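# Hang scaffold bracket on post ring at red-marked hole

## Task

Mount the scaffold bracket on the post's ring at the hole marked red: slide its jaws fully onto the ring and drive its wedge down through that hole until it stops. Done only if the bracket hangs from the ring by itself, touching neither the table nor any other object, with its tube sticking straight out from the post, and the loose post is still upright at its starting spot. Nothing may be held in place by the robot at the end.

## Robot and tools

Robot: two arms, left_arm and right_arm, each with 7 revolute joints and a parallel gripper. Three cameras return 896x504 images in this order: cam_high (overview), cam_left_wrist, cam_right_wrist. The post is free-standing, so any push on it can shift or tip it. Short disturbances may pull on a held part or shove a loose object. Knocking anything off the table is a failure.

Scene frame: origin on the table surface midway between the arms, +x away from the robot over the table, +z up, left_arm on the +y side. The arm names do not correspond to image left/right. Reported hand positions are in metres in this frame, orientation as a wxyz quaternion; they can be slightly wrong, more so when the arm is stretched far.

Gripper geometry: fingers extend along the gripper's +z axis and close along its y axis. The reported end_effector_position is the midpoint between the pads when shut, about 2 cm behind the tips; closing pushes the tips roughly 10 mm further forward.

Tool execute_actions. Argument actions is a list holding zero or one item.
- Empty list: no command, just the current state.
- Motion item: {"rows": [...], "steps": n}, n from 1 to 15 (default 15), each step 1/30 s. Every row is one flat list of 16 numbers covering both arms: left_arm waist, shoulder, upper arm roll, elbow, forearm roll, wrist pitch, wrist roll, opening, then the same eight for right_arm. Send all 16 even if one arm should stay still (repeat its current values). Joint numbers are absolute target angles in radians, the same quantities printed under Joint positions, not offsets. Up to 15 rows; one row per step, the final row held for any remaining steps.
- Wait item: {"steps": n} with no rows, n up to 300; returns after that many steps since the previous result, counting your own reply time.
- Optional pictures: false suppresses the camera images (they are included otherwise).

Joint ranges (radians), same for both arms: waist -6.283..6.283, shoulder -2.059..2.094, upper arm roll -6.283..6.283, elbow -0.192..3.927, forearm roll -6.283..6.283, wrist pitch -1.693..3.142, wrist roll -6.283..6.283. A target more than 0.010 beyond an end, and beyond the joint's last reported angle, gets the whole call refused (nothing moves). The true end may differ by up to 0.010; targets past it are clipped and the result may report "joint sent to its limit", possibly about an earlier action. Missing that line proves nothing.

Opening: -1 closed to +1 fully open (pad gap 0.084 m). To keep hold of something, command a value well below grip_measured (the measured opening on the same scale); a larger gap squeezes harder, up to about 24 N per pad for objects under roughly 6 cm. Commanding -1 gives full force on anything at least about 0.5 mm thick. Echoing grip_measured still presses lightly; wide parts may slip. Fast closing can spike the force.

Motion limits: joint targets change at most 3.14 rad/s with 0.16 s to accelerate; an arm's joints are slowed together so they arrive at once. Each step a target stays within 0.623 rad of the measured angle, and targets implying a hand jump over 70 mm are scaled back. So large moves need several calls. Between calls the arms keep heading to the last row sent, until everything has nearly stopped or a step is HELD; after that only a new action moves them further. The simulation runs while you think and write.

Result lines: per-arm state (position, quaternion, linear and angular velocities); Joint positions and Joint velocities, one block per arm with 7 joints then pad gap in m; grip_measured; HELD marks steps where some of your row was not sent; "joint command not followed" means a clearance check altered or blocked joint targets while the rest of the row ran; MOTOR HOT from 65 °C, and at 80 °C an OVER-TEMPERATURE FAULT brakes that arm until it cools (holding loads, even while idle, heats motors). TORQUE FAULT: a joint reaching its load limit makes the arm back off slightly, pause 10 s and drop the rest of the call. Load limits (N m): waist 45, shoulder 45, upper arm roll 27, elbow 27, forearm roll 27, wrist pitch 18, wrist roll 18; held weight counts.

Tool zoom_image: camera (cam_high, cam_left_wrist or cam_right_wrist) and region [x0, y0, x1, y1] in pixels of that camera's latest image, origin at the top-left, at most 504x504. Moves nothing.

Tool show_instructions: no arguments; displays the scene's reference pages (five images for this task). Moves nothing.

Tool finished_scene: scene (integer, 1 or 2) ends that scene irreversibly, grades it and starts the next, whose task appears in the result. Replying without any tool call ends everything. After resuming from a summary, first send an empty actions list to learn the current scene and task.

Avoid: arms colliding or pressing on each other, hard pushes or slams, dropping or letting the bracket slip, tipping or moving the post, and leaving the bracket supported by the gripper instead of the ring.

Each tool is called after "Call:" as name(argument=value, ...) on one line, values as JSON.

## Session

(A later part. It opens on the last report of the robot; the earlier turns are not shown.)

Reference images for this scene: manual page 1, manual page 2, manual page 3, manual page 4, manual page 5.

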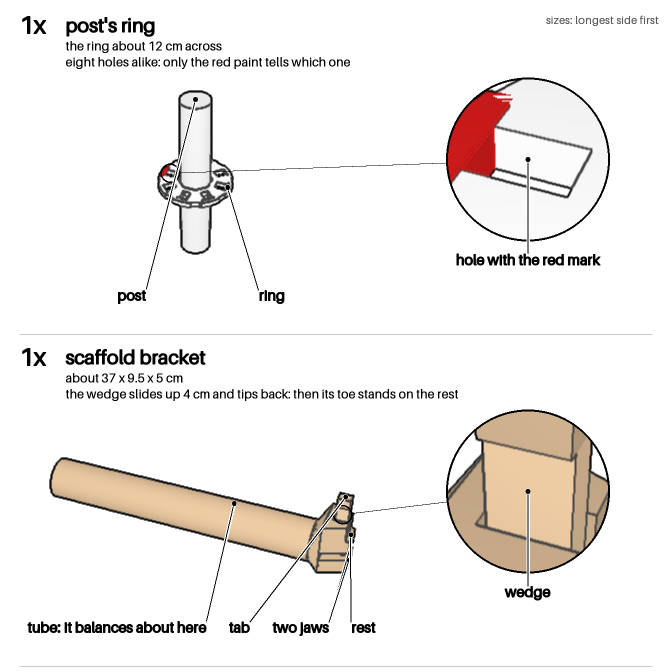

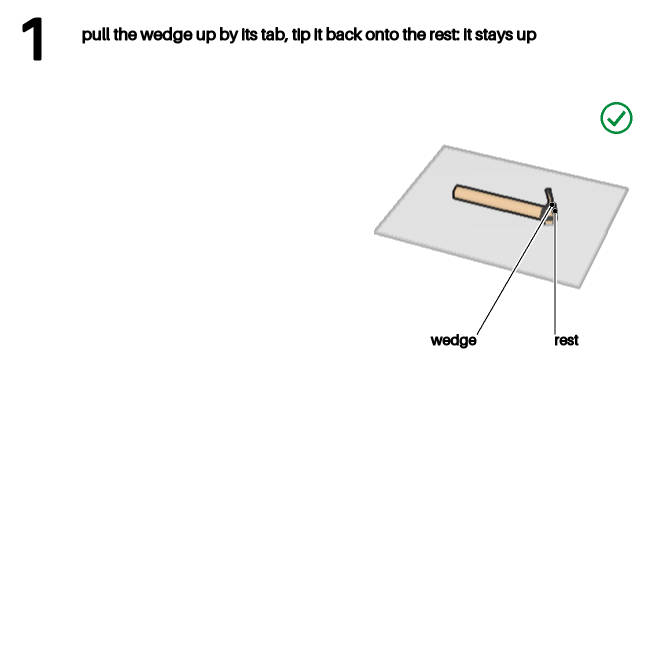

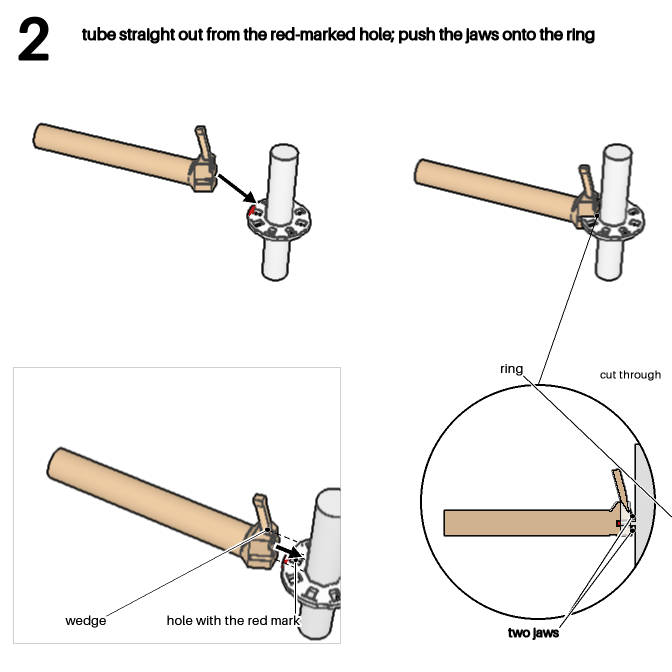

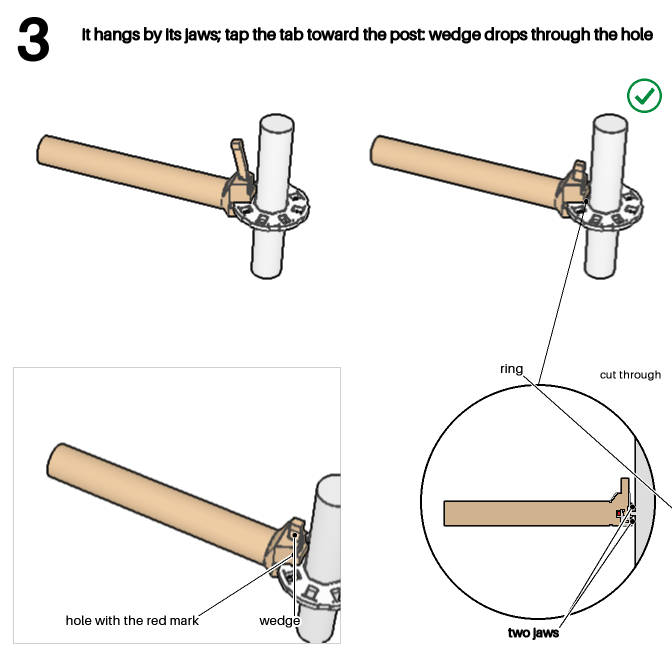

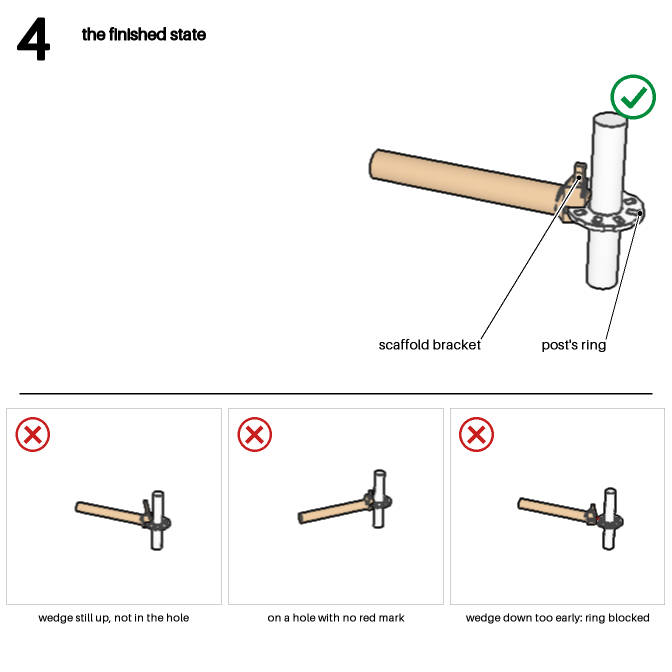

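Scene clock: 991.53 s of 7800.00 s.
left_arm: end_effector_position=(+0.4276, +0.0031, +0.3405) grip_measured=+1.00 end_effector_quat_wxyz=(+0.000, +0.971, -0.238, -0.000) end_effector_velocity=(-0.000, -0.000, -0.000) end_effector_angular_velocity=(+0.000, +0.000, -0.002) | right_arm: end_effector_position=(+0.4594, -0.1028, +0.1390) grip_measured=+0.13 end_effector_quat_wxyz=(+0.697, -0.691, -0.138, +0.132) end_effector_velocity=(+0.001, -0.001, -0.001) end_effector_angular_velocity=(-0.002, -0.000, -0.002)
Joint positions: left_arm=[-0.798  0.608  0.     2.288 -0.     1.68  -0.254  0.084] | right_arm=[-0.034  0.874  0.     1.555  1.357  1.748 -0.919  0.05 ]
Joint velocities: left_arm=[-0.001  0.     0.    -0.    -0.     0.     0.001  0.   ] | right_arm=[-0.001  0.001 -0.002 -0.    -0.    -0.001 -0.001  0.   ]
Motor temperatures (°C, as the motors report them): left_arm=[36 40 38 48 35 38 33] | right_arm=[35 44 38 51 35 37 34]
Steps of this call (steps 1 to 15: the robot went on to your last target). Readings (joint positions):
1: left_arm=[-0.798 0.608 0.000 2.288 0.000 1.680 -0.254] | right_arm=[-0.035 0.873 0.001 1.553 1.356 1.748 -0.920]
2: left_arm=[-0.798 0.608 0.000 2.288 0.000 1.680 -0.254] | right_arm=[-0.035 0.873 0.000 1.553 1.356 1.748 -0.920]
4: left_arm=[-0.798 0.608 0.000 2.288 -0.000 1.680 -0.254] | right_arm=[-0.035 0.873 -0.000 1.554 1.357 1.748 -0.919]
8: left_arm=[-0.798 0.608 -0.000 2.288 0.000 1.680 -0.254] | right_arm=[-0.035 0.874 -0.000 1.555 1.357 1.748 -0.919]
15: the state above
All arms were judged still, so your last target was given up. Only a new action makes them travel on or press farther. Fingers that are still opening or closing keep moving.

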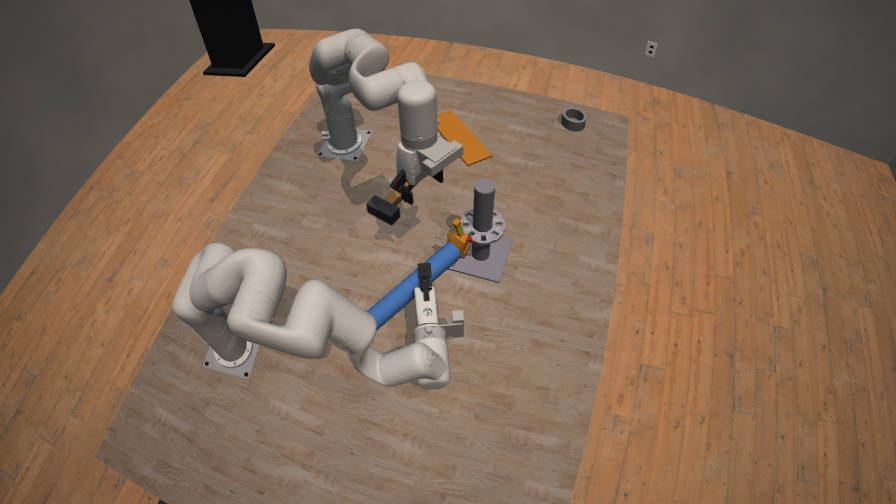

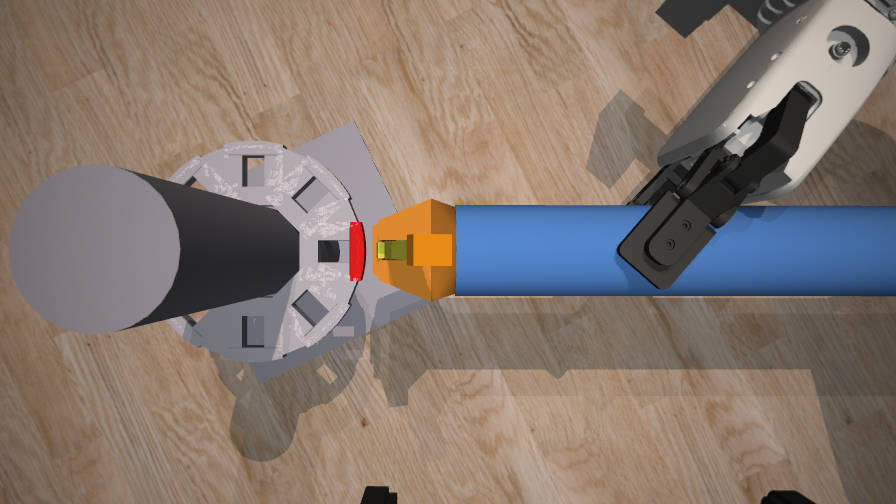

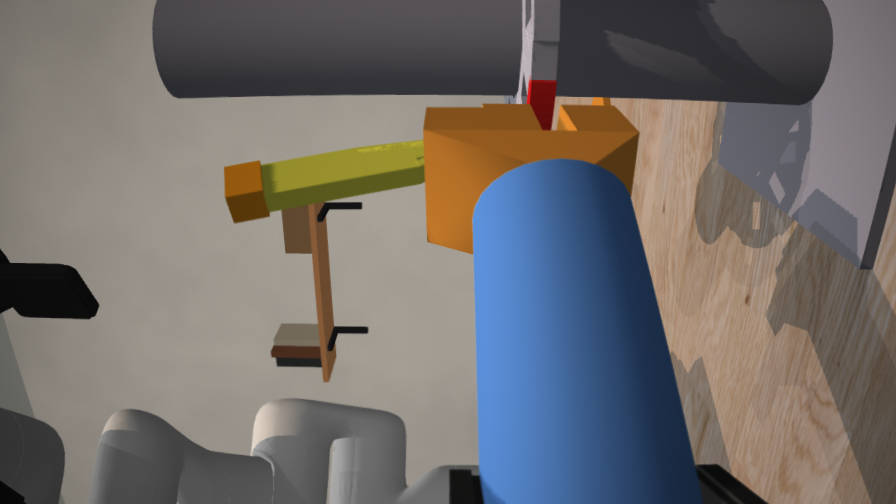

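Call:
execute_actions(actions=[{"rows": [
[-0.7977,0.6077,0,2.2880,0,1.6803,-0.2537,1, -0.0326,0.8750,0,1.5572,1.3588,1.7470,-0.9178,-1],
[-0.7977,0.6077,0,2.2880,0,1.6803,-0.2537,1, -0.0309,0.8762,0,1.5593,1.3602,1.7463,-0.9166,-1],
[-0.7977,0.6077,0,2.2880,0,1.6803,-0.2537,1, -0.0293,0.8775,0,1.5615,1.3617,1.7457,-0.9155,-1],
[-0.7977,0.6077,0,2.2880,0,1.6803,-0.2537,1, -0.0276,0.8787,0,1.5636,1.3631,1.7450,-0.9143,-1],
[-0.7977,0.6077,0,2.2880,0,1.6803,-0.2537,1, -0.0260,0.8799,0,1.5658,1.3645,1.7443,-0.9132,-1],
[-0.7977,0.6077,0,2.2880,0,1.6803,-0.2537,1, -0.0245,0.8814,0,1.5685,1.3659,1.7436,-0.9118,-1],
[-0.7977,0.6077,0,2.2880,0,1.6803,-0.2537,1, -0.0230,0.8829,0,1.5712,1.3673,1.7429,-0.9104,-1],
[-0.7977,0.6077,0,2.2880,0,1.6803,-0.2537,1, -0.0214,0.8844,0,1.5739,1.3687,1.7422,-0.9090,-1],
[-0.7977,0.6077,0,2.2880,0,1.6803,-0.2537,1, -0.0199,0.8859,0,1.5766,1.3701,1.7415,-0.9076,-1],
[-0.7977,0.6077,0,2.2880,0,1.6803,-0.2537,1, -0.0184,0.8874,0,1.5793,1.3715,1.7408,-0.9062,-1],
[-0.7977,0.6077,0,2.2880,0,1.6803,-0.2537,1, -0.0169,0.8890,0,1.5821,1.3729,1.7401,-0.9048,-1],
[-0.7977,0.6077,0,2.2880,0,1.6803,-0.2537,1, -0.0154,0.8905,0,1.5849,1.3743,1.7394,-0.9034,-1],
[-0.7977,0.6077,0,2.2880,0,1.6803,-0.2537,1, -0.0140,0.8921,0,1.5876,1.3756,1.7387,-0.9020,-1],
[-0.7977,0.6077,0,2.2880,0,1.6803,-0.2537,1, -0.0125,0.8936,0,1.5904,1.3770,1.7380,-0.9006,-1],
[-0.7977,0.6077,0,2.2880,0,1.6803,-0.2537,1, -0.0110,0.8952,0,1.5932,1.3784,1.7373,-0.8992,-1]
], "steps": 15}], pictures=false)

Call:
execute_actions(actions=[{"steps": 15}])

Call:
zoom_image(camera="cam_right_wrist", region=[490, 40, 610, 150])

Scene clock: 1048.77 s of 7800.00 s.
left_arm: end_effector_position=(+0.4276, +0.0031, +0.3405) grip_measured=+1.00 end_effector_quat_wxyz=(+0.000, +0.971, -0.238, -0.000) end_effector_velocity=(+0.000, +0.000, -0.000) end_effector_angular_velocity=(+0.000, +0.000, +0.002) | right_arm: end_effector_position=(+0.4640, -0.0920, +0.1391) grip_measured=+0.13 end_effector_quat_wxyz=(+0.697, -0.691, -0.139, +0.132) end_effector_velocity=(+0.015, +0.024, -0.001) end_effector_angular_velocity=(-0.003, +0.002, -0.005)
Joint positions: left_arm=[-0.798  0.608  0.     2.288 -0.     1.68  -0.254  0.084] | right_arm=[-0.016  0.89   0.     1.584  1.374  1.74  -0.904  0.05 ]
Joint velocities: left_arm=[ 0.     0.     0.    -0.     0.     0.    -0.001  0.   ] | right_arm=[ 0.041  0.046 -0.002  0.082  0.041 -0.021  0.044  0.   ]
Motor temperatures (°C, as the motors report them): left_arm=[36 40 38 48 35 38 33] | right_arm=[35 44 38 52 35 37 34]
Steps of this call (steps 1 to 90: nothing new was sent; then 53.73 s passed at rest; steps 91 to 105: all 15 steps of this action). Readings (joint positions):
91: left_arm=[-0.798 0.608 0.000 2.288 0.000 1.680 -0.254] | right_arm=[-0.034 0.874 -0.000 1.555 1.357 1.748 -0.919]
92: left_arm=[-0.798 0.608 -0.000 2.288 0.000 1.680 -0.254] | right_arm=[-0.034 0.874 -0.000 1.556 1.358 1.748 -0.919]
94: left_arm=[-0.798 0.608 -0.000 2.288 0.000 1.680 -0.254] | right_arm=[-0.032 0.875 -0.000 1.558 1.359 1.747 -0.917]
98: left_arm=[-0.798 0.608 0.000 2.288 -0.000 1.680 -0.254] | right_arm=[-0.026 0.880 0.000 1.566 1.364 1.744 -0.913]
105: the state above

Scene clock: 1049.27 s of 7800.00 s.
left_arm: end_effector_position=(+0.4276, +0.0031, +0.3405) grip_measured=+1.00 end_effector_quat_wxyz=(+0.000, +0.971, -0.238, -0.000) end_effector_velocity=(-0.000, +0.000, -0.000) end_effector_angular_velocity=(+0.001, +0.001, +0.000) | right_arm: end_effector_position=(+0.4655, -0.0892, +0.1391) grip_measured=+0.13 end_effector_quat_wxyz=(+0.697, -0.691, -0.139, +0.132) end_effector_velocity=(-0.001, +0.002, +0.001) end_effector_angular_velocity=(+0.002, -0.000, +0.004)
Joint positions: left_arm=[-0.798  0.608 -0.     2.288  0.     1.68  -0.254  0.084] | right_arm=[-0.011  0.895 -0.     1.593  1.378  1.737 -0.899  0.05 ]
Joint velocities: left_arm=[-0.    -0.     0.    -0.001 -0.     0.    -0.001 -0.   ] | right_arm=[ 0.003 -0.     0.002  0.001  0.001  0.     0.    -0.   ]
Motor temperatures (°C, as the motors report them): left_arm=[36 40 38 48 35 38 33] | right_arm=[35 44 38 52 35 37 34]
Steps of this call (steps 1 to 15: the robot went on to your last target). Readings (joint positions):
1: left_arm=[-0.798 0.608 0.000 2.288 -0.000 1.680 -0.254] | right_arm=[-0.014 0.892 -0.000 1.587 1.375 1.739 -0.902]
2: left_arm=[-0.798 0.608 -0.000 2.288 -0.000 1.680 -0.254] | right_arm=[-0.013 0.893 0.000 1.589 1.376 1.738 -0.901]
4: left_arm=[-0.798 0.608 0.000 2.288 0.000 1.680 -0.254] | right_arm=[-0.012 0.894 0.000 1.591 1.377 1.738 -0.900]
8: left_arm=[-0.798 0.608 -0.000 2.288 0.000 1.680 -0.254] | right_arm=[-0.011 0.895 -0.000 1.593 1.378 1.737 -0.899]
15: the state above
All arms were judged still, so your last target was given up. Only a new action makes them travel on or press farther. Fingers that are still opening or closing keep moving.

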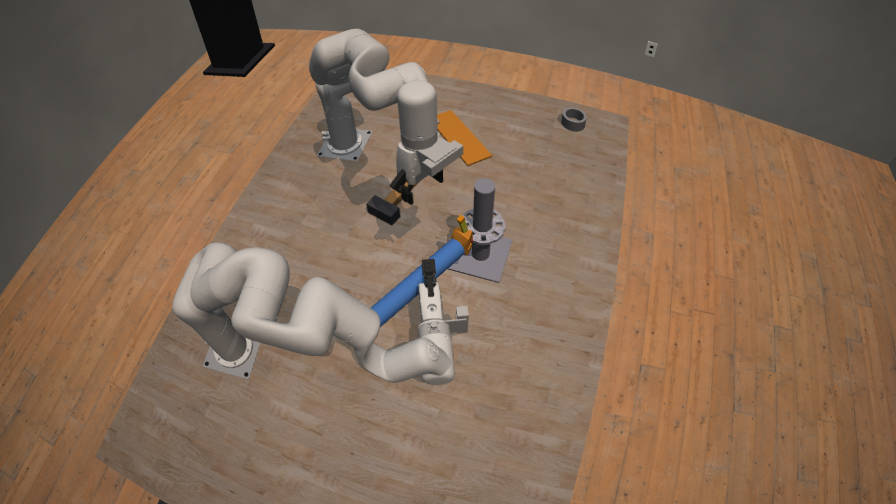

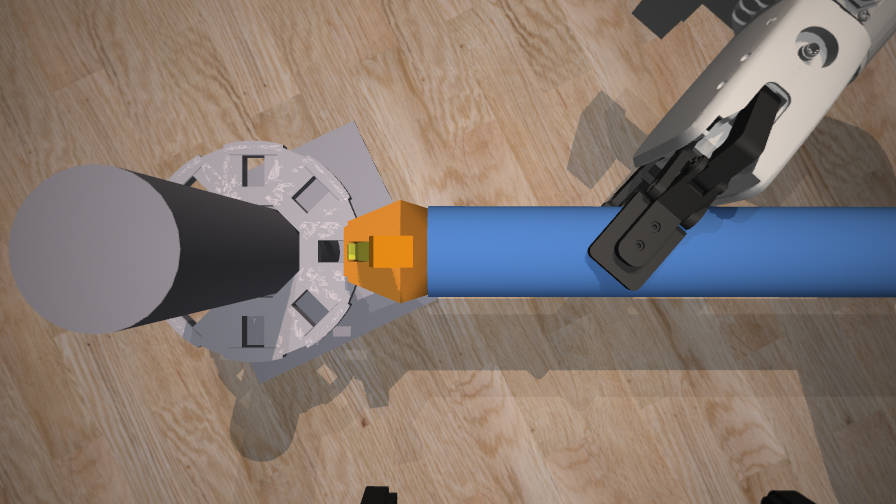

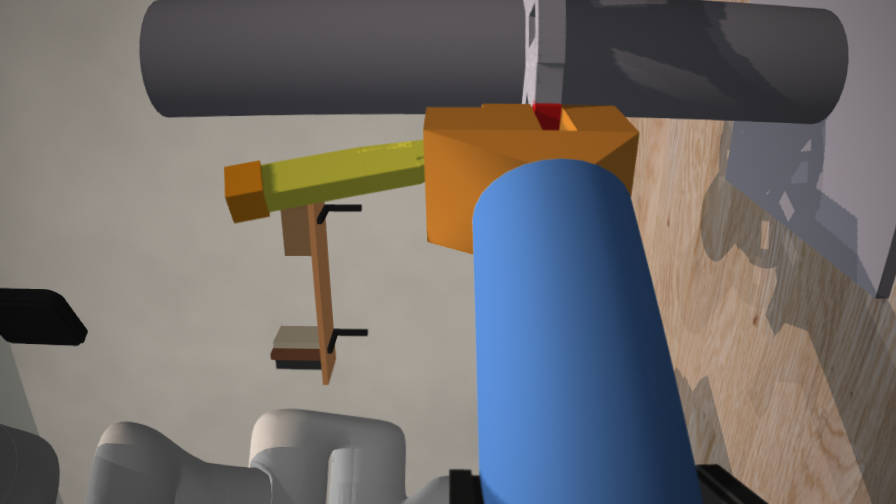

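Region (490, 40, 610, 150) of cam_right_wrist's 896x504 image, scaled by 4.200, with more detail than that image has; it fills the top 462 rows of this view, and the rest is white.

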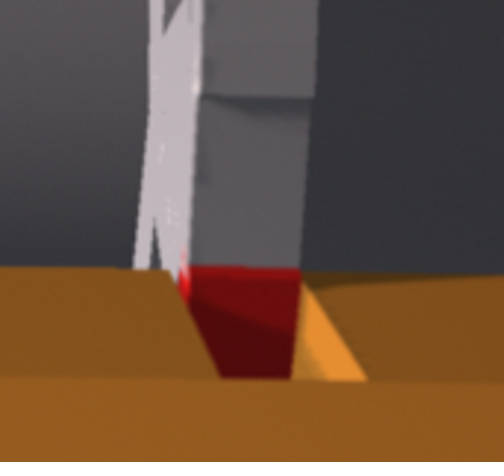

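Call:
execute_actions(actions=[{"rows": [
[-0.7977,0.6077,0,2.2880,0,1.6803,-0.2537,1, -0.0095,0.8968,0,1.5961,1.3798,1.7366,-0.8978,-1],
[-0.7977,0.6077,0,2.2880,0,1.6803,-0.2537,1, -0.0080,0.8984,0,1.5989,1.3811,1.7359,-0.8964,-1],
[-0.7977,0.6077,0,2.2880,0,1.6803,-0.2537,1, -0.0066,0.9001,0,1.6018,1.3825,1.7353,-0.8949,-1],
[-0.7977,0.6077,0,2.2880,0,1.6803,-0.2537,1, -0.0051,0.9017,0,1.6046,1.3838,1.7346,-0.8935,-1],
[-0.7977,0.6077,0,2.2880,0,1.6803,-0.2537,1, -0.0036,0.9033,0,1.6075,1.3852,1.7339,-0.8921,-1],
[-0.7977,0.6077,0,2.2880,0,1.6803,-0.2537,1, -0.0021,0.9049,0,1.6104,1.3865,1.7332,-0.8907,-1],
[-0.7977,0.6077,0,2.2880,0,1.6803,-0.2537,1, -0.0006,0.9065,0,1.6132,1.3879,1.7325,-0.8893,-1],
[-0.7977,0.6077,0,2.2880,0,1.6803,-0.2537,1, 0.0008,0.9081,0,1.6161,1.3892,1.7318,-0.8878,-1],
[-0.7977,0.6077,0,2.2880,0,1.6803,-0.2537,1, 0.0023,0.9097,0,1.6189,1.3906,1.7311,-0.8864,-1],
[-0.7977,0.6077,0,2.2880,0,1.6803,-0.2537,1, 0.0038,0.9113,0,1.6218,1.3919,1.7304,-0.8850,-1],
[-0.7977,0.6077,0,2.2880,0,1.6803,-0.2537,1, 0.0053,0.9130,0,1.6248,1.3932,1.7297,-0.8835,-1],
[-0.7977,0.6077,0,2.2880,0,1.6803,-0.2537,1, 0.0068,0.9147,0,1.6277,1.3946,1.7290,-0.8821,-1],
[-0.7977,0.6077,0,2.2880,0,1.6803,-0.2537,1, 0.0082,0.9163,0,1.6307,1.3959,1.7283,-0.8806,-1],
[-0.7977,0.6077,0,2.2880,0,1.6803,-0.2537,1, 0.0097,0.9180,0,1.6336,1.3973,1.7276,-0.8792,-1],
[-0.7977,0.6077,0,2.2880,0,1.6803,-0.2537,1, 0.0112,0.9197,0,1.6366,1.3986,1.7269,-0.8777,-1]
], "steps": 15}], pictures=false)

Call:
execute_actions(actions=[{"rows": [
[-0.7977,0.6077,0,2.2880,0,1.6803,-0.2537,1, 0.0119,0.9205,0,1.6381,1.3993,1.7265,-0.8770,-1],
[-0.7977,0.6077,0,2.2880,0,1.6803,-0.2537,1, 0.0126,0.9214,0,1.6396,1.3999,1.7262,-0.8762,-1],
[-0.7977,0.6077,0,2.2880,0,1.6803,-0.2537,1, 0.0133,0.9222,0,1.6411,1.4006,1.7258,-0.8755,-1],
[-0.7977,0.6077,0,2.2880,0,1.6803,-0.2537,1, 0.0140,0.9231,0,1.6426,1.4012,1.7255,-0.8747,-1],
[-0.7977,0.6077,0,2.2880,0,1.6803,-0.2537,1, 0.0148,0.9239,0,1.6441,1.4019,1.7251,-0.8740,-1],
[-0.7977,0.6077,0,2.2880,0,1.6803,-0.2537,1, 0.0155,0.9247,0,1.6456,1.4025,1.7247,-0.8733,-1],
[-0.7977,0.6077,0,2.2880,0,1.6803,-0.2537,1, 0.0162,0.9256,0,1.6471,1.4032,1.7244,-0.8725,-1],
[-0.7977,0.6077,0,2.2880,0,1.6803,-0.2537,1, 0.0169,0.9264,0,1.6486,1.4038,1.7240,-0.8718,-1]
], "steps": 15}], pictures=false)

Call:
execute_actions(actions=[{"steps": 8}])

Scene clock: 1077.53 s of 7800.00 s.
left_arm: end_effector_position=(+0.4276, +0.0031, +0.3405) grip_measured=+1.00 end_effector_quat_wxyz=(+0.000, +0.971, -0.238, -0.000) end_effector_velocity=(-0.000, -0.000, +0.000) end_effector_angular_velocity=(-0.000, -0.001, -0.001) | right_arm: end_effector_position=(+0.4707, -0.0786, +0.1391) grip_measured=+0.13 end_effector_quat_wxyz=(+0.697, -0.691, -0.139, +0.132) end_effector_velocity=(+0.014, +0.025, -0.000) end_effector_angular_velocity=(-0.000, +0.000, -0.003)
Joint positions: left_arm=[-0.798  0.608 -0.     2.288 -0.     1.68  -0.254  0.084] | right_arm=[ 0.006  0.914  0.     1.627  1.394  1.729 -0.882  0.05 ]
Joint velocities: left_arm=[-0.001  0.     0.     0.001  0.     0.     0.    -0.   ] | right_arm=[ 0.042  0.049 -0.002  0.087  0.041 -0.021  0.042 -0.   ]
Motor temperatures (°C, as the motors report them): left_arm=[36 40 38 48 35 38 33] | right_arm=[35 45 38 52 35 37 34]
Steps of this call (steps 1 to 90: nothing new was sent; then 24.77 s passed at rest; steps 91 to 105: all 15 steps of this action). Readings (joint positions):
91: left_arm=[-0.798 0.608 0.000 2.288 -0.000 1.680 -0.254] | right_arm=[-0.011 0.895 -0.000 1.593 1.378 1.737 -0.899]
92: left_arm=[-0.798 0.608 0.000 2.288 -0.000 1.680 -0.254] | right_arm=[-0.011 0.896 -0.000 1.594 1.379 1.737 -0.899]
94: left_arm=[-0.798 0.608 0.000 2.288 0.000 1.680 -0.254] | right_arm=[-0.009 0.897 -0.000 1.597 1.380 1.736 -0.897]
98: left_arm=[-0.798 0.608 0.000 2.288 -0.000 1.680 -0.254] | right_arm=[-0.004 0.903 0.000 1.607 1.385 1.734 -0.892]
105: the state above

Scene clock: 1078.03 s of 7800.00 s.
left_arm: end_effector_position=(+0.4276, +0.0031, +0.3405) grip_measured=+1.00 end_effector_quat_wxyz=(+0.000, +0.971, -0.238, -0.000) end_effector_velocity=(+0.000, +0.000, +0.000) end_effector_angular_velocity=(-0.000, -0.000, +0.001) | right_arm: end_effector_position=(+0.4739, -0.0722, +0.1391) grip_measured=+0.13 end_effector_quat_wxyz=(+0.697, -0.691, -0.139, +0.132) end_effector_velocity=(+0.002, -0.000, -0.001) end_effector_angular_velocity=(-0.002, +0.002, -0.004)
Joint positions: left_arm=[-0.798  0.608 -0.     2.288 -0.     1.68  -0.254  0.084] | right_arm=[ 0.017  0.926  0.     1.648  1.404  1.724 -0.872  0.05 ]
Joint velocities: left_arm=[ 0.     0.    -0.     0.001  0.     0.    -0.001 -0.   ] | right_arm=[-0.     0.003 -0.002  0.004  0.003 -0.002  0.004  0.   ]
Motor temperatures (°C, as the motors report them): left_arm=[36 40 38 48 35 38 33] | right_arm=[35 45 38 52 35 37 34]
Steps of this call (steps 1 to 15: all 15 steps of this action). Readings (joint positions):
1: left_arm=[-0.798 0.608 -0.000 2.288 -0.000 1.680 -0.254] | right_arm=[0.008 0.916 -0.000 1.630 1.396 1.729 -0.881]
2: left_arm=[-0.798 0.608 -0.000 2.288 -0.000 1.680 -0.254] | right_arm=[0.009 0.917 -0.000 1.632 1.397 1.728 -0.880]
4: left_arm=[-0.798 0.608 -0.000 2.288 0.000 1.680 -0.254] | right_arm=[0.011 0.920 0.000 1.637 1.399 1.727 -0.878]
8: left_arm=[-0.798 0.608 0.000 2.288 -0.000 1.680 -0.254] | right_arm=[0.014 0.924 -0.000 1.643 1.402 1.725 -0.874]
15: the state above

Scene clock: 1078.30 s of 7800.00 s.
left_arm: end_effector_position=(+0.4276, +0.0031, +0.3405) grip_measured=+1.00 end_effector_quat_wxyz=(+0.000, +0.971, -0.238, -0.000) end_effector_velocity=(+0.000, +0.000, -0.000) end_effector_angular_velocity=(+0.001, +0.000, +0.001) | right_arm: end_effector_position=(+0.4740, -0.0722, +0.1391) grip_measured=+0.13 end_effector_quat_wxyz=(+0.697, -0.691, -0.139, +0.132) end_effector_velocity=(-0.000, +0.001, -0.000) end_effector_angular_velocity=(+0.002, -0.000, +0.000)
Joint positions: left_arm=[-0.798  0.608 -0.     2.288 -0.     1.68  -0.254  0.084] | right_arm=[ 0.017  0.926 -0.     1.649  1.404  1.724 -0.872  0.05 ]
Joint velocities: left_arm=[ 0.    -0.     0.001 -0.001 -0.     0.     0.    -0.   ] | right_arm=[ 0.001  0.001  0.001  0.     0.001 -0.    -0.001 -0.   ]
Motor temperatures (°C, as the motors report them): left_arm=[36 40 38 48 35 38 33] | right_arm=[35 45 38 52 35 37 34]
Steps of this call (steps 1 to 8: the robot went on to your last target). Readings (joint positions):
1: left_arm=[-0.798 0.608 0.000 2.288 0.000 1.680 -0.254] | right_arm=[0.017 0.926 -0.000 1.648 1.404 1.724 -0.872]
2: left_arm=[-0.798 0.608 0.000 2.288 0.000 1.680 -0.254] | right_arm=[0.017 0.926 -0.000 1.648 1.404 1.724 -0.872]
4: left_arm=[-0.798 0.608 0.000 2.288 -0.000 1.680 -0.254] | right_arm=[0.017 0.926 -0.000 1.648 1.404 1.724 -0.872]
8: the state above

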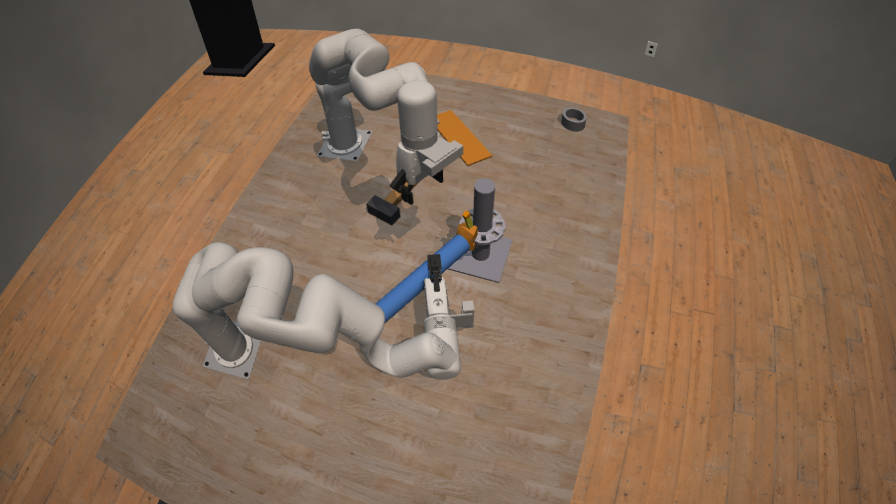

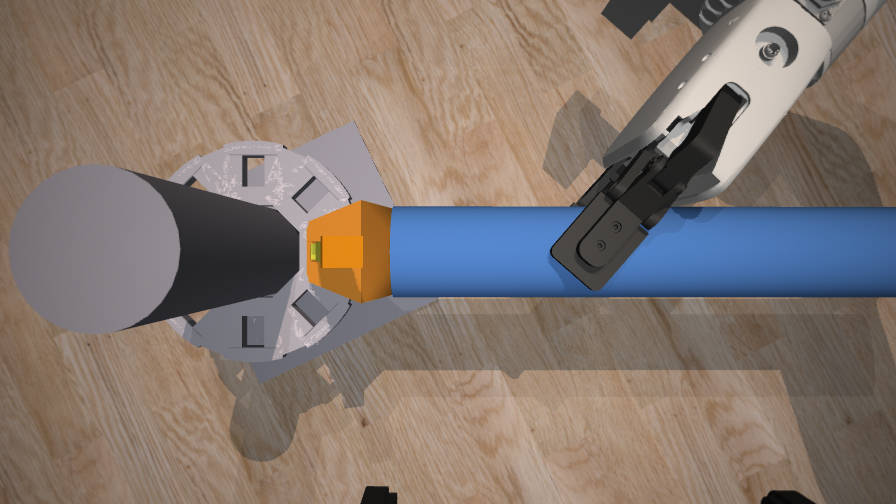

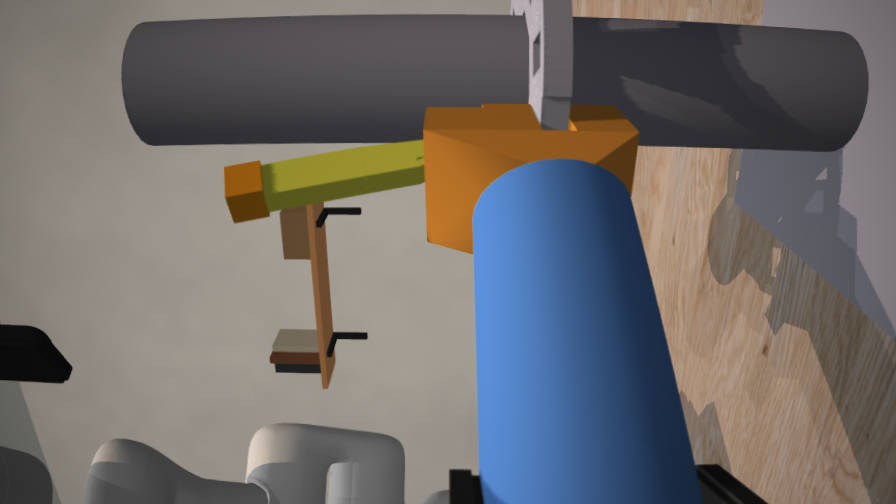

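Call:
execute_actions(actions=[])

Scene clock: 1096.43 s of 7800.00 s.
left_arm: end_effector_position=(+0.4276, +0.0031, +0.3405) grip_measured=+1.00 end_effector_quat_wxyz=(+0.000, +0.971, -0.238, -0.000) end_effector_velocity=(+0.000, +0.000, -0.000) end_effector_angular_velocity=(+0.001, +0.000, +0.000) | right_arm: end_effector_position=(+0.4740, -0.0721, +0.1391) grip_measured=+0.13 end_effector_quat_wxyz=(+0.697, -0.691, -0.139, +0.132) end_effector_velocity=(-0.000, +0.000, -0.001) end_effector_angular_velocity=(-0.000, +0.001, -0.000)
Joint positions: left_arm=[-0.798  0.608 -0.     2.288  0.     1.68  -0.254  0.084] | right_arm=[ 0.017  0.926  0.     1.649  1.404  1.724 -0.872  0.05 ]
Joint velocities: left_arm=[ 0.     0.     0.    -0.001  0.     0.     0.     0.   ] | right_arm=[ 0.     0.001 -0.    -0.     0.    -0.    -0.     0.   ]
Motor temperatures (°C, as the motors report them): left_arm=[36 40 38 48 35 38 33] | right_arm=[35 45 38 52 35 37 34]
Steps of this call (steps 1 to 15: the robot went on to your last target; steps 16 to 90: nothing new was sent; then 15.13 s passed at rest). Readings (joint positions):
1: left_arm=[-0.798 0.608 0.000 2.288 0.000 1.680 -0.254] | right_arm=[0.017 0.926 -0.000 1.649 1.404 1.724 -0.872]
2: left_arm=[-0.798 0.608 -0.000 2.288 -0.000 1.680 -0.254] | right_arm=[0.017 0.926 0.000 1.649 1.404 1.724 -0.872]
4: left_arm=[-0.798 0.608 -0.000 2.288 -0.000 1.680 -0.254] | right_arm=[0.017 0.926 0.000 1.649 1.404 1.724 -0.872]
8: left_arm=[-0.798 0.608 -0.000 2.288 -0.000 1.680 -0.254] | right_arm=[0.017 0.926 -0.000 1.649 1.404 1.724 -0.872]
90: the state above
All arms were judged still, so your last target was given up. Only a new action makes them travel on or press farther. Fingers that are still opening or closing keep moving.

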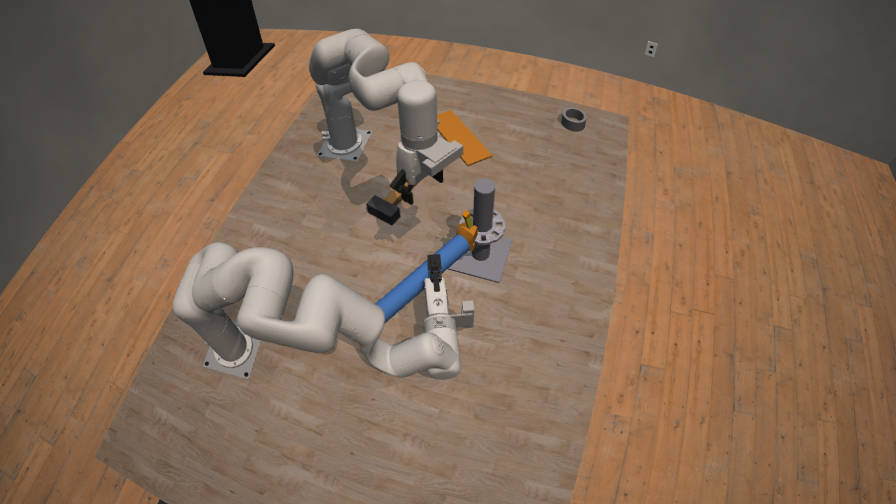

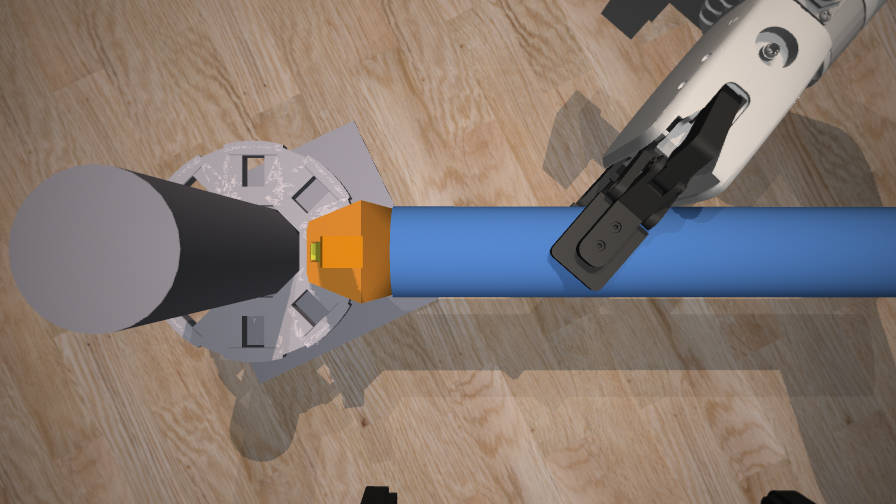

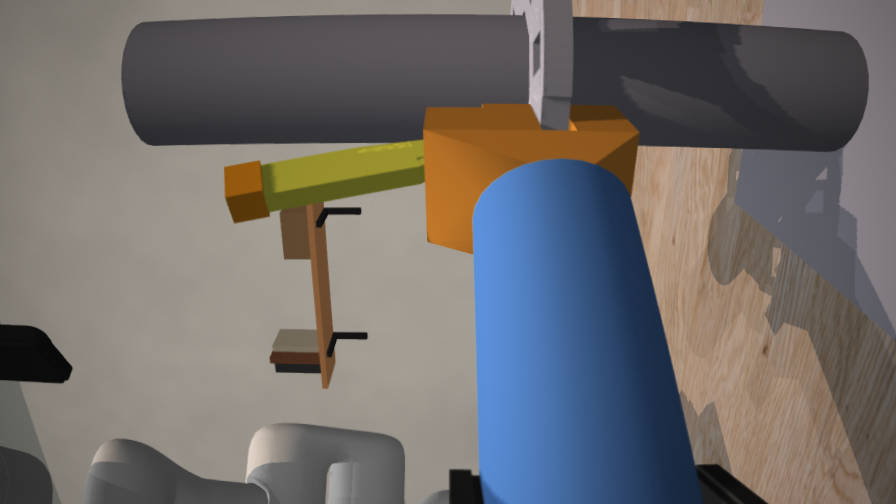

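Call:
show_instructions()

Call:
execute_actions(actions=[{"rows": [
[-0.7977,0.6077,0,2.2880,0,1.6803,-0.2537,1, 0.0173,0.9268,0,1.6494,1.4041,1.7238,-0.8714,-1],
[-0.7977,0.6077,0,2.2880,0,1.6803,-0.2537,1, 0.0176,0.9273,0,1.6501,1.4045,1.7236,-0.8711,-1],
[-0.7977,0.6077,0,2.2880,0,1.6803,-0.2537,1, 0.0180,0.9277,0,1.6509,1.4048,1.7235,-0.8707,-1],
[-0.7977,0.6077,0,2.2880,0,1.6803,-0.2537,1, 0.0183,0.9281,0,1.6516,1.4051,1.7233,-0.8703,-1],
[-0.7977,0.6077,0,2.2880,0,1.6803,-0.2537,1, 0.0187,0.9285,0,1.6524,1.4054,1.7231,-0.8699,-1],
[-0.7977,0.6077,0,2.2880,0,1.6803,-0.2537,1, 0.0190,0.9290,0,1.6531,1.4058,1.7230,-0.8696,-1],
[-0.7977,0.6077,0,2.2880,0,1.6803,-0.2537,1, 0.0194,0.9294,0,1.6539,1.4061,1.7228,-0.8692,-1],
[-0.7977,0.6077,0,2.2880,0,1.6803,-0.2537,1, 0.0197,0.9298,0,1.6546,1.4064,1.7226,-0.8688,-1]
], "steps": 15}])

Reference images for this scene: manual page 1, manual page 2, manual page 3, manual page 4, manual page 5.

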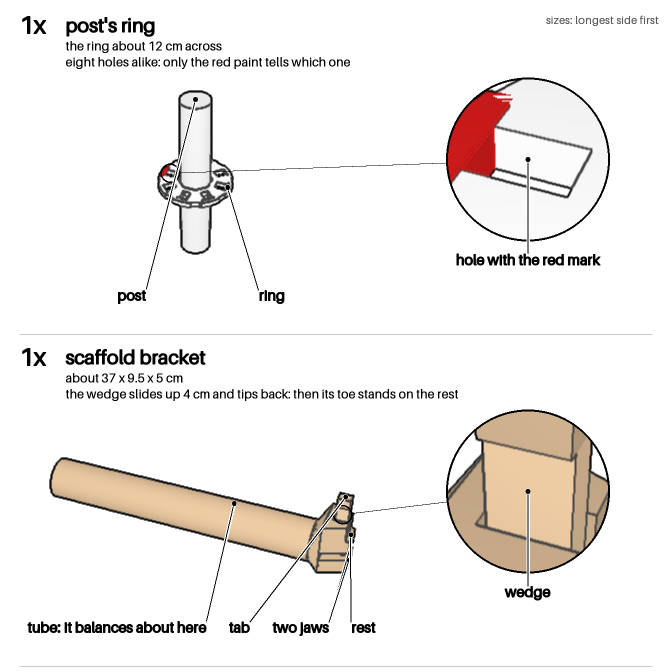

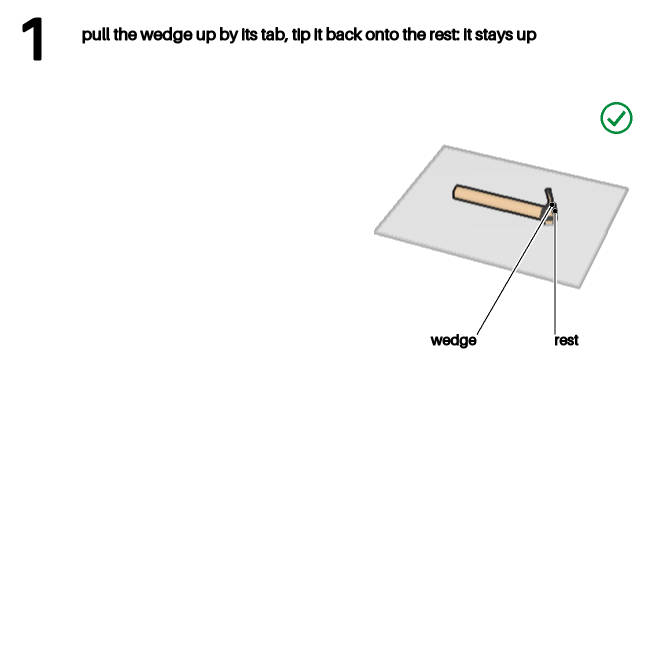

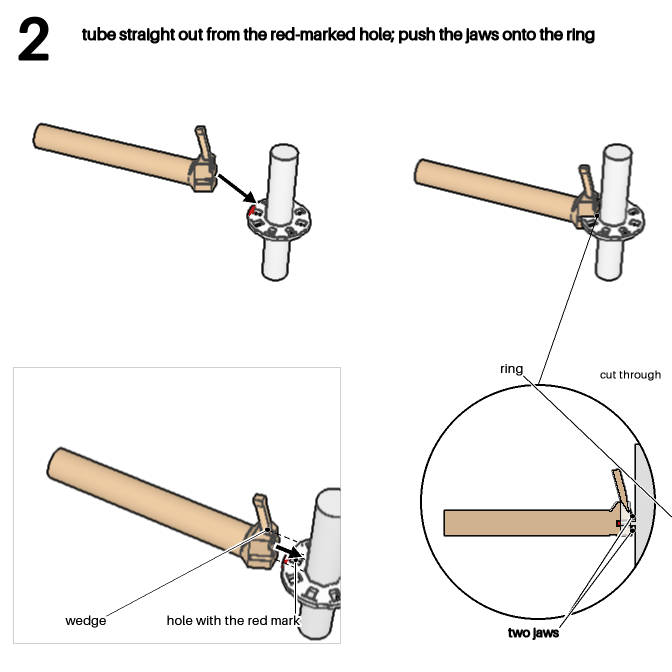

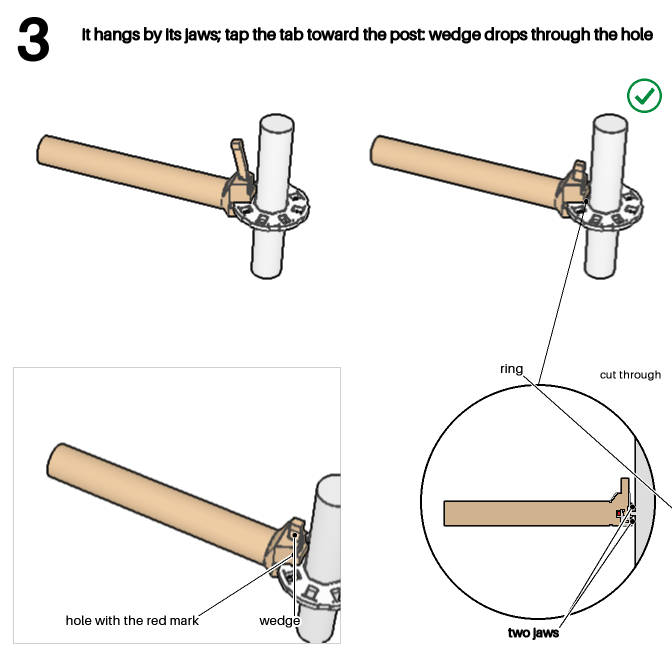

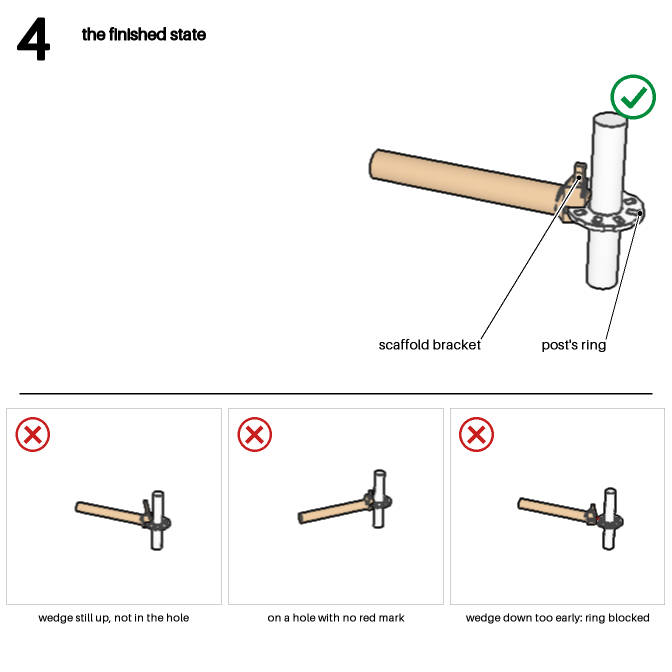

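Scene clock: 1112.00 s of 7800.00 s.
left_arm: end_effector_position=(+0.4276, +0.0031, +0.3405) grip_measured=+1.00 end_effector_quat_wxyz=(+0.000, +0.971, -0.238, -0.000) end_effector_velocity=(+0.000, +0.000, +0.001) end_effector_angular_velocity=(-0.001, -0.001, +0.001) | right_arm: end_effector_position=(+0.4749, -0.0704, +0.1391) grip_measured=+0.13 end_effector_quat_wxyz=(+0.697, -0.691, -0.139, +0.132) end_effector_velocity=(+0.001, -0.001, -0.001) end_effector_angular_velocity=(-0.002, -0.000, -0.002)
Joint positions: left_arm=[-0.798  0.608  0.     2.288 -0.     1.68  -0.254  0.084] | right_arm=[ 0.02   0.93   0.     1.654  1.406  1.723 -0.869  0.05 ]
Joint velocities: left_arm=[ 0.    -0.     0.     0.001 -0.     0.    -0.    -0.   ] | right_arm=[-0.     0.002 -0.002  0.002  0.    -0.001  0.     0.   ]
Motor temperatures (°C, as the motors report them): left_arm=[36 40 38 48 35 38 33] | right_arm=[35 45 38 52 35 37 34]
Steps of this call (steps 1 to 90: nothing new was sent; then 12.07 s passed at rest; steps 91 to 105: all 15 steps of this action). Readings (joint positions):
91: left_arm=[-0.798 0.608 0.000 2.288 0.000 1.680 -0.254] | right_arm=[0.017 0.926 -0.000 1.649 1.404 1.724 -0.872]
92: left_arm=[-0.798 0.608 0.000 2.288 0.000 1.680 -0.254] | right_arm=[0.017 0.926 -0.000 1.649 1.404 1.724 -0.872]
94: left_arm=[-0.798 0.608 0.000 2.288 0.000 1.680 -0.254] | right_arm=[0.017 0.927 -0.000 1.650 1.404 1.724 -0.871]
98: left_arm=[-0.798 0.608 -0.000 2.288 0.000 1.680 -0.254] | right_arm=[0.019 0.928 0.000 1.652 1.405 1.723 -0.870]
105: the state above

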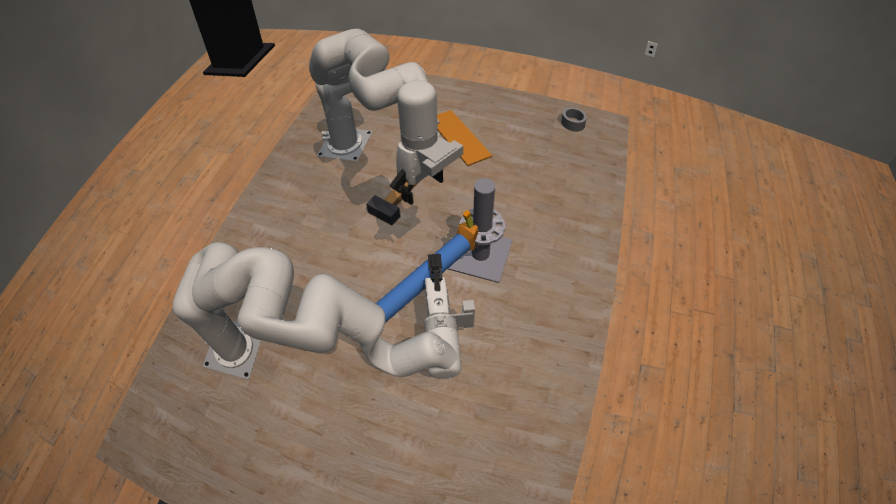

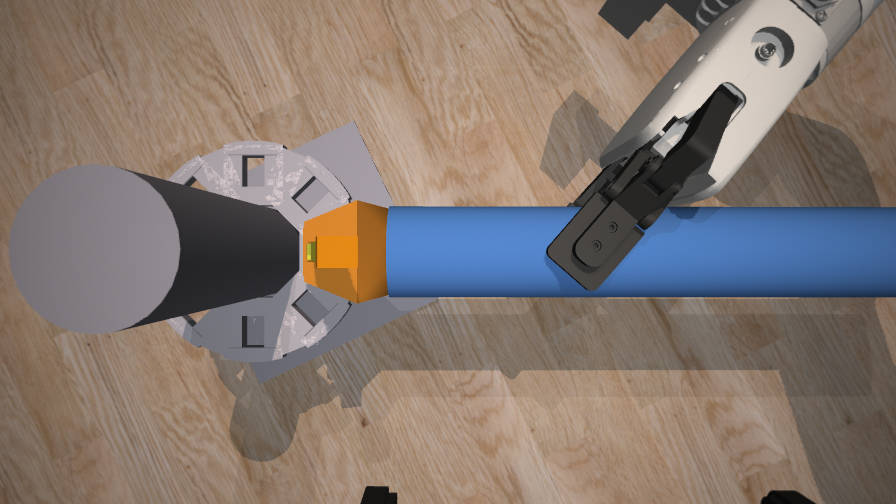

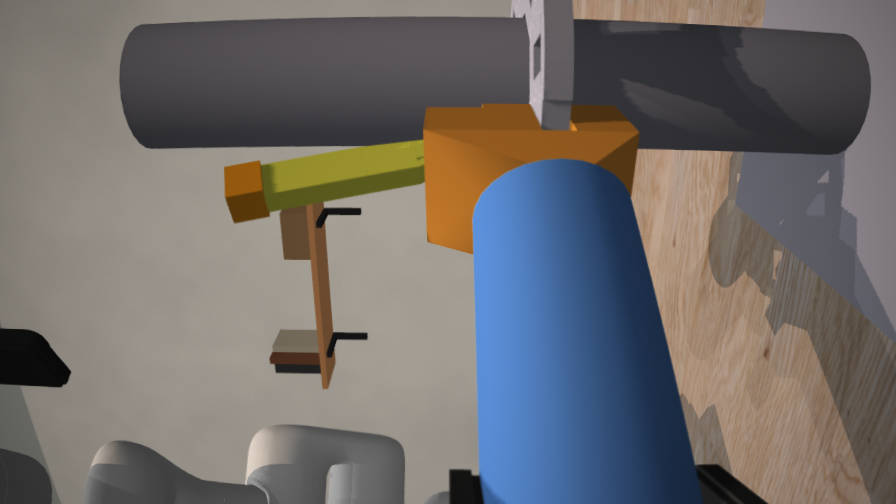

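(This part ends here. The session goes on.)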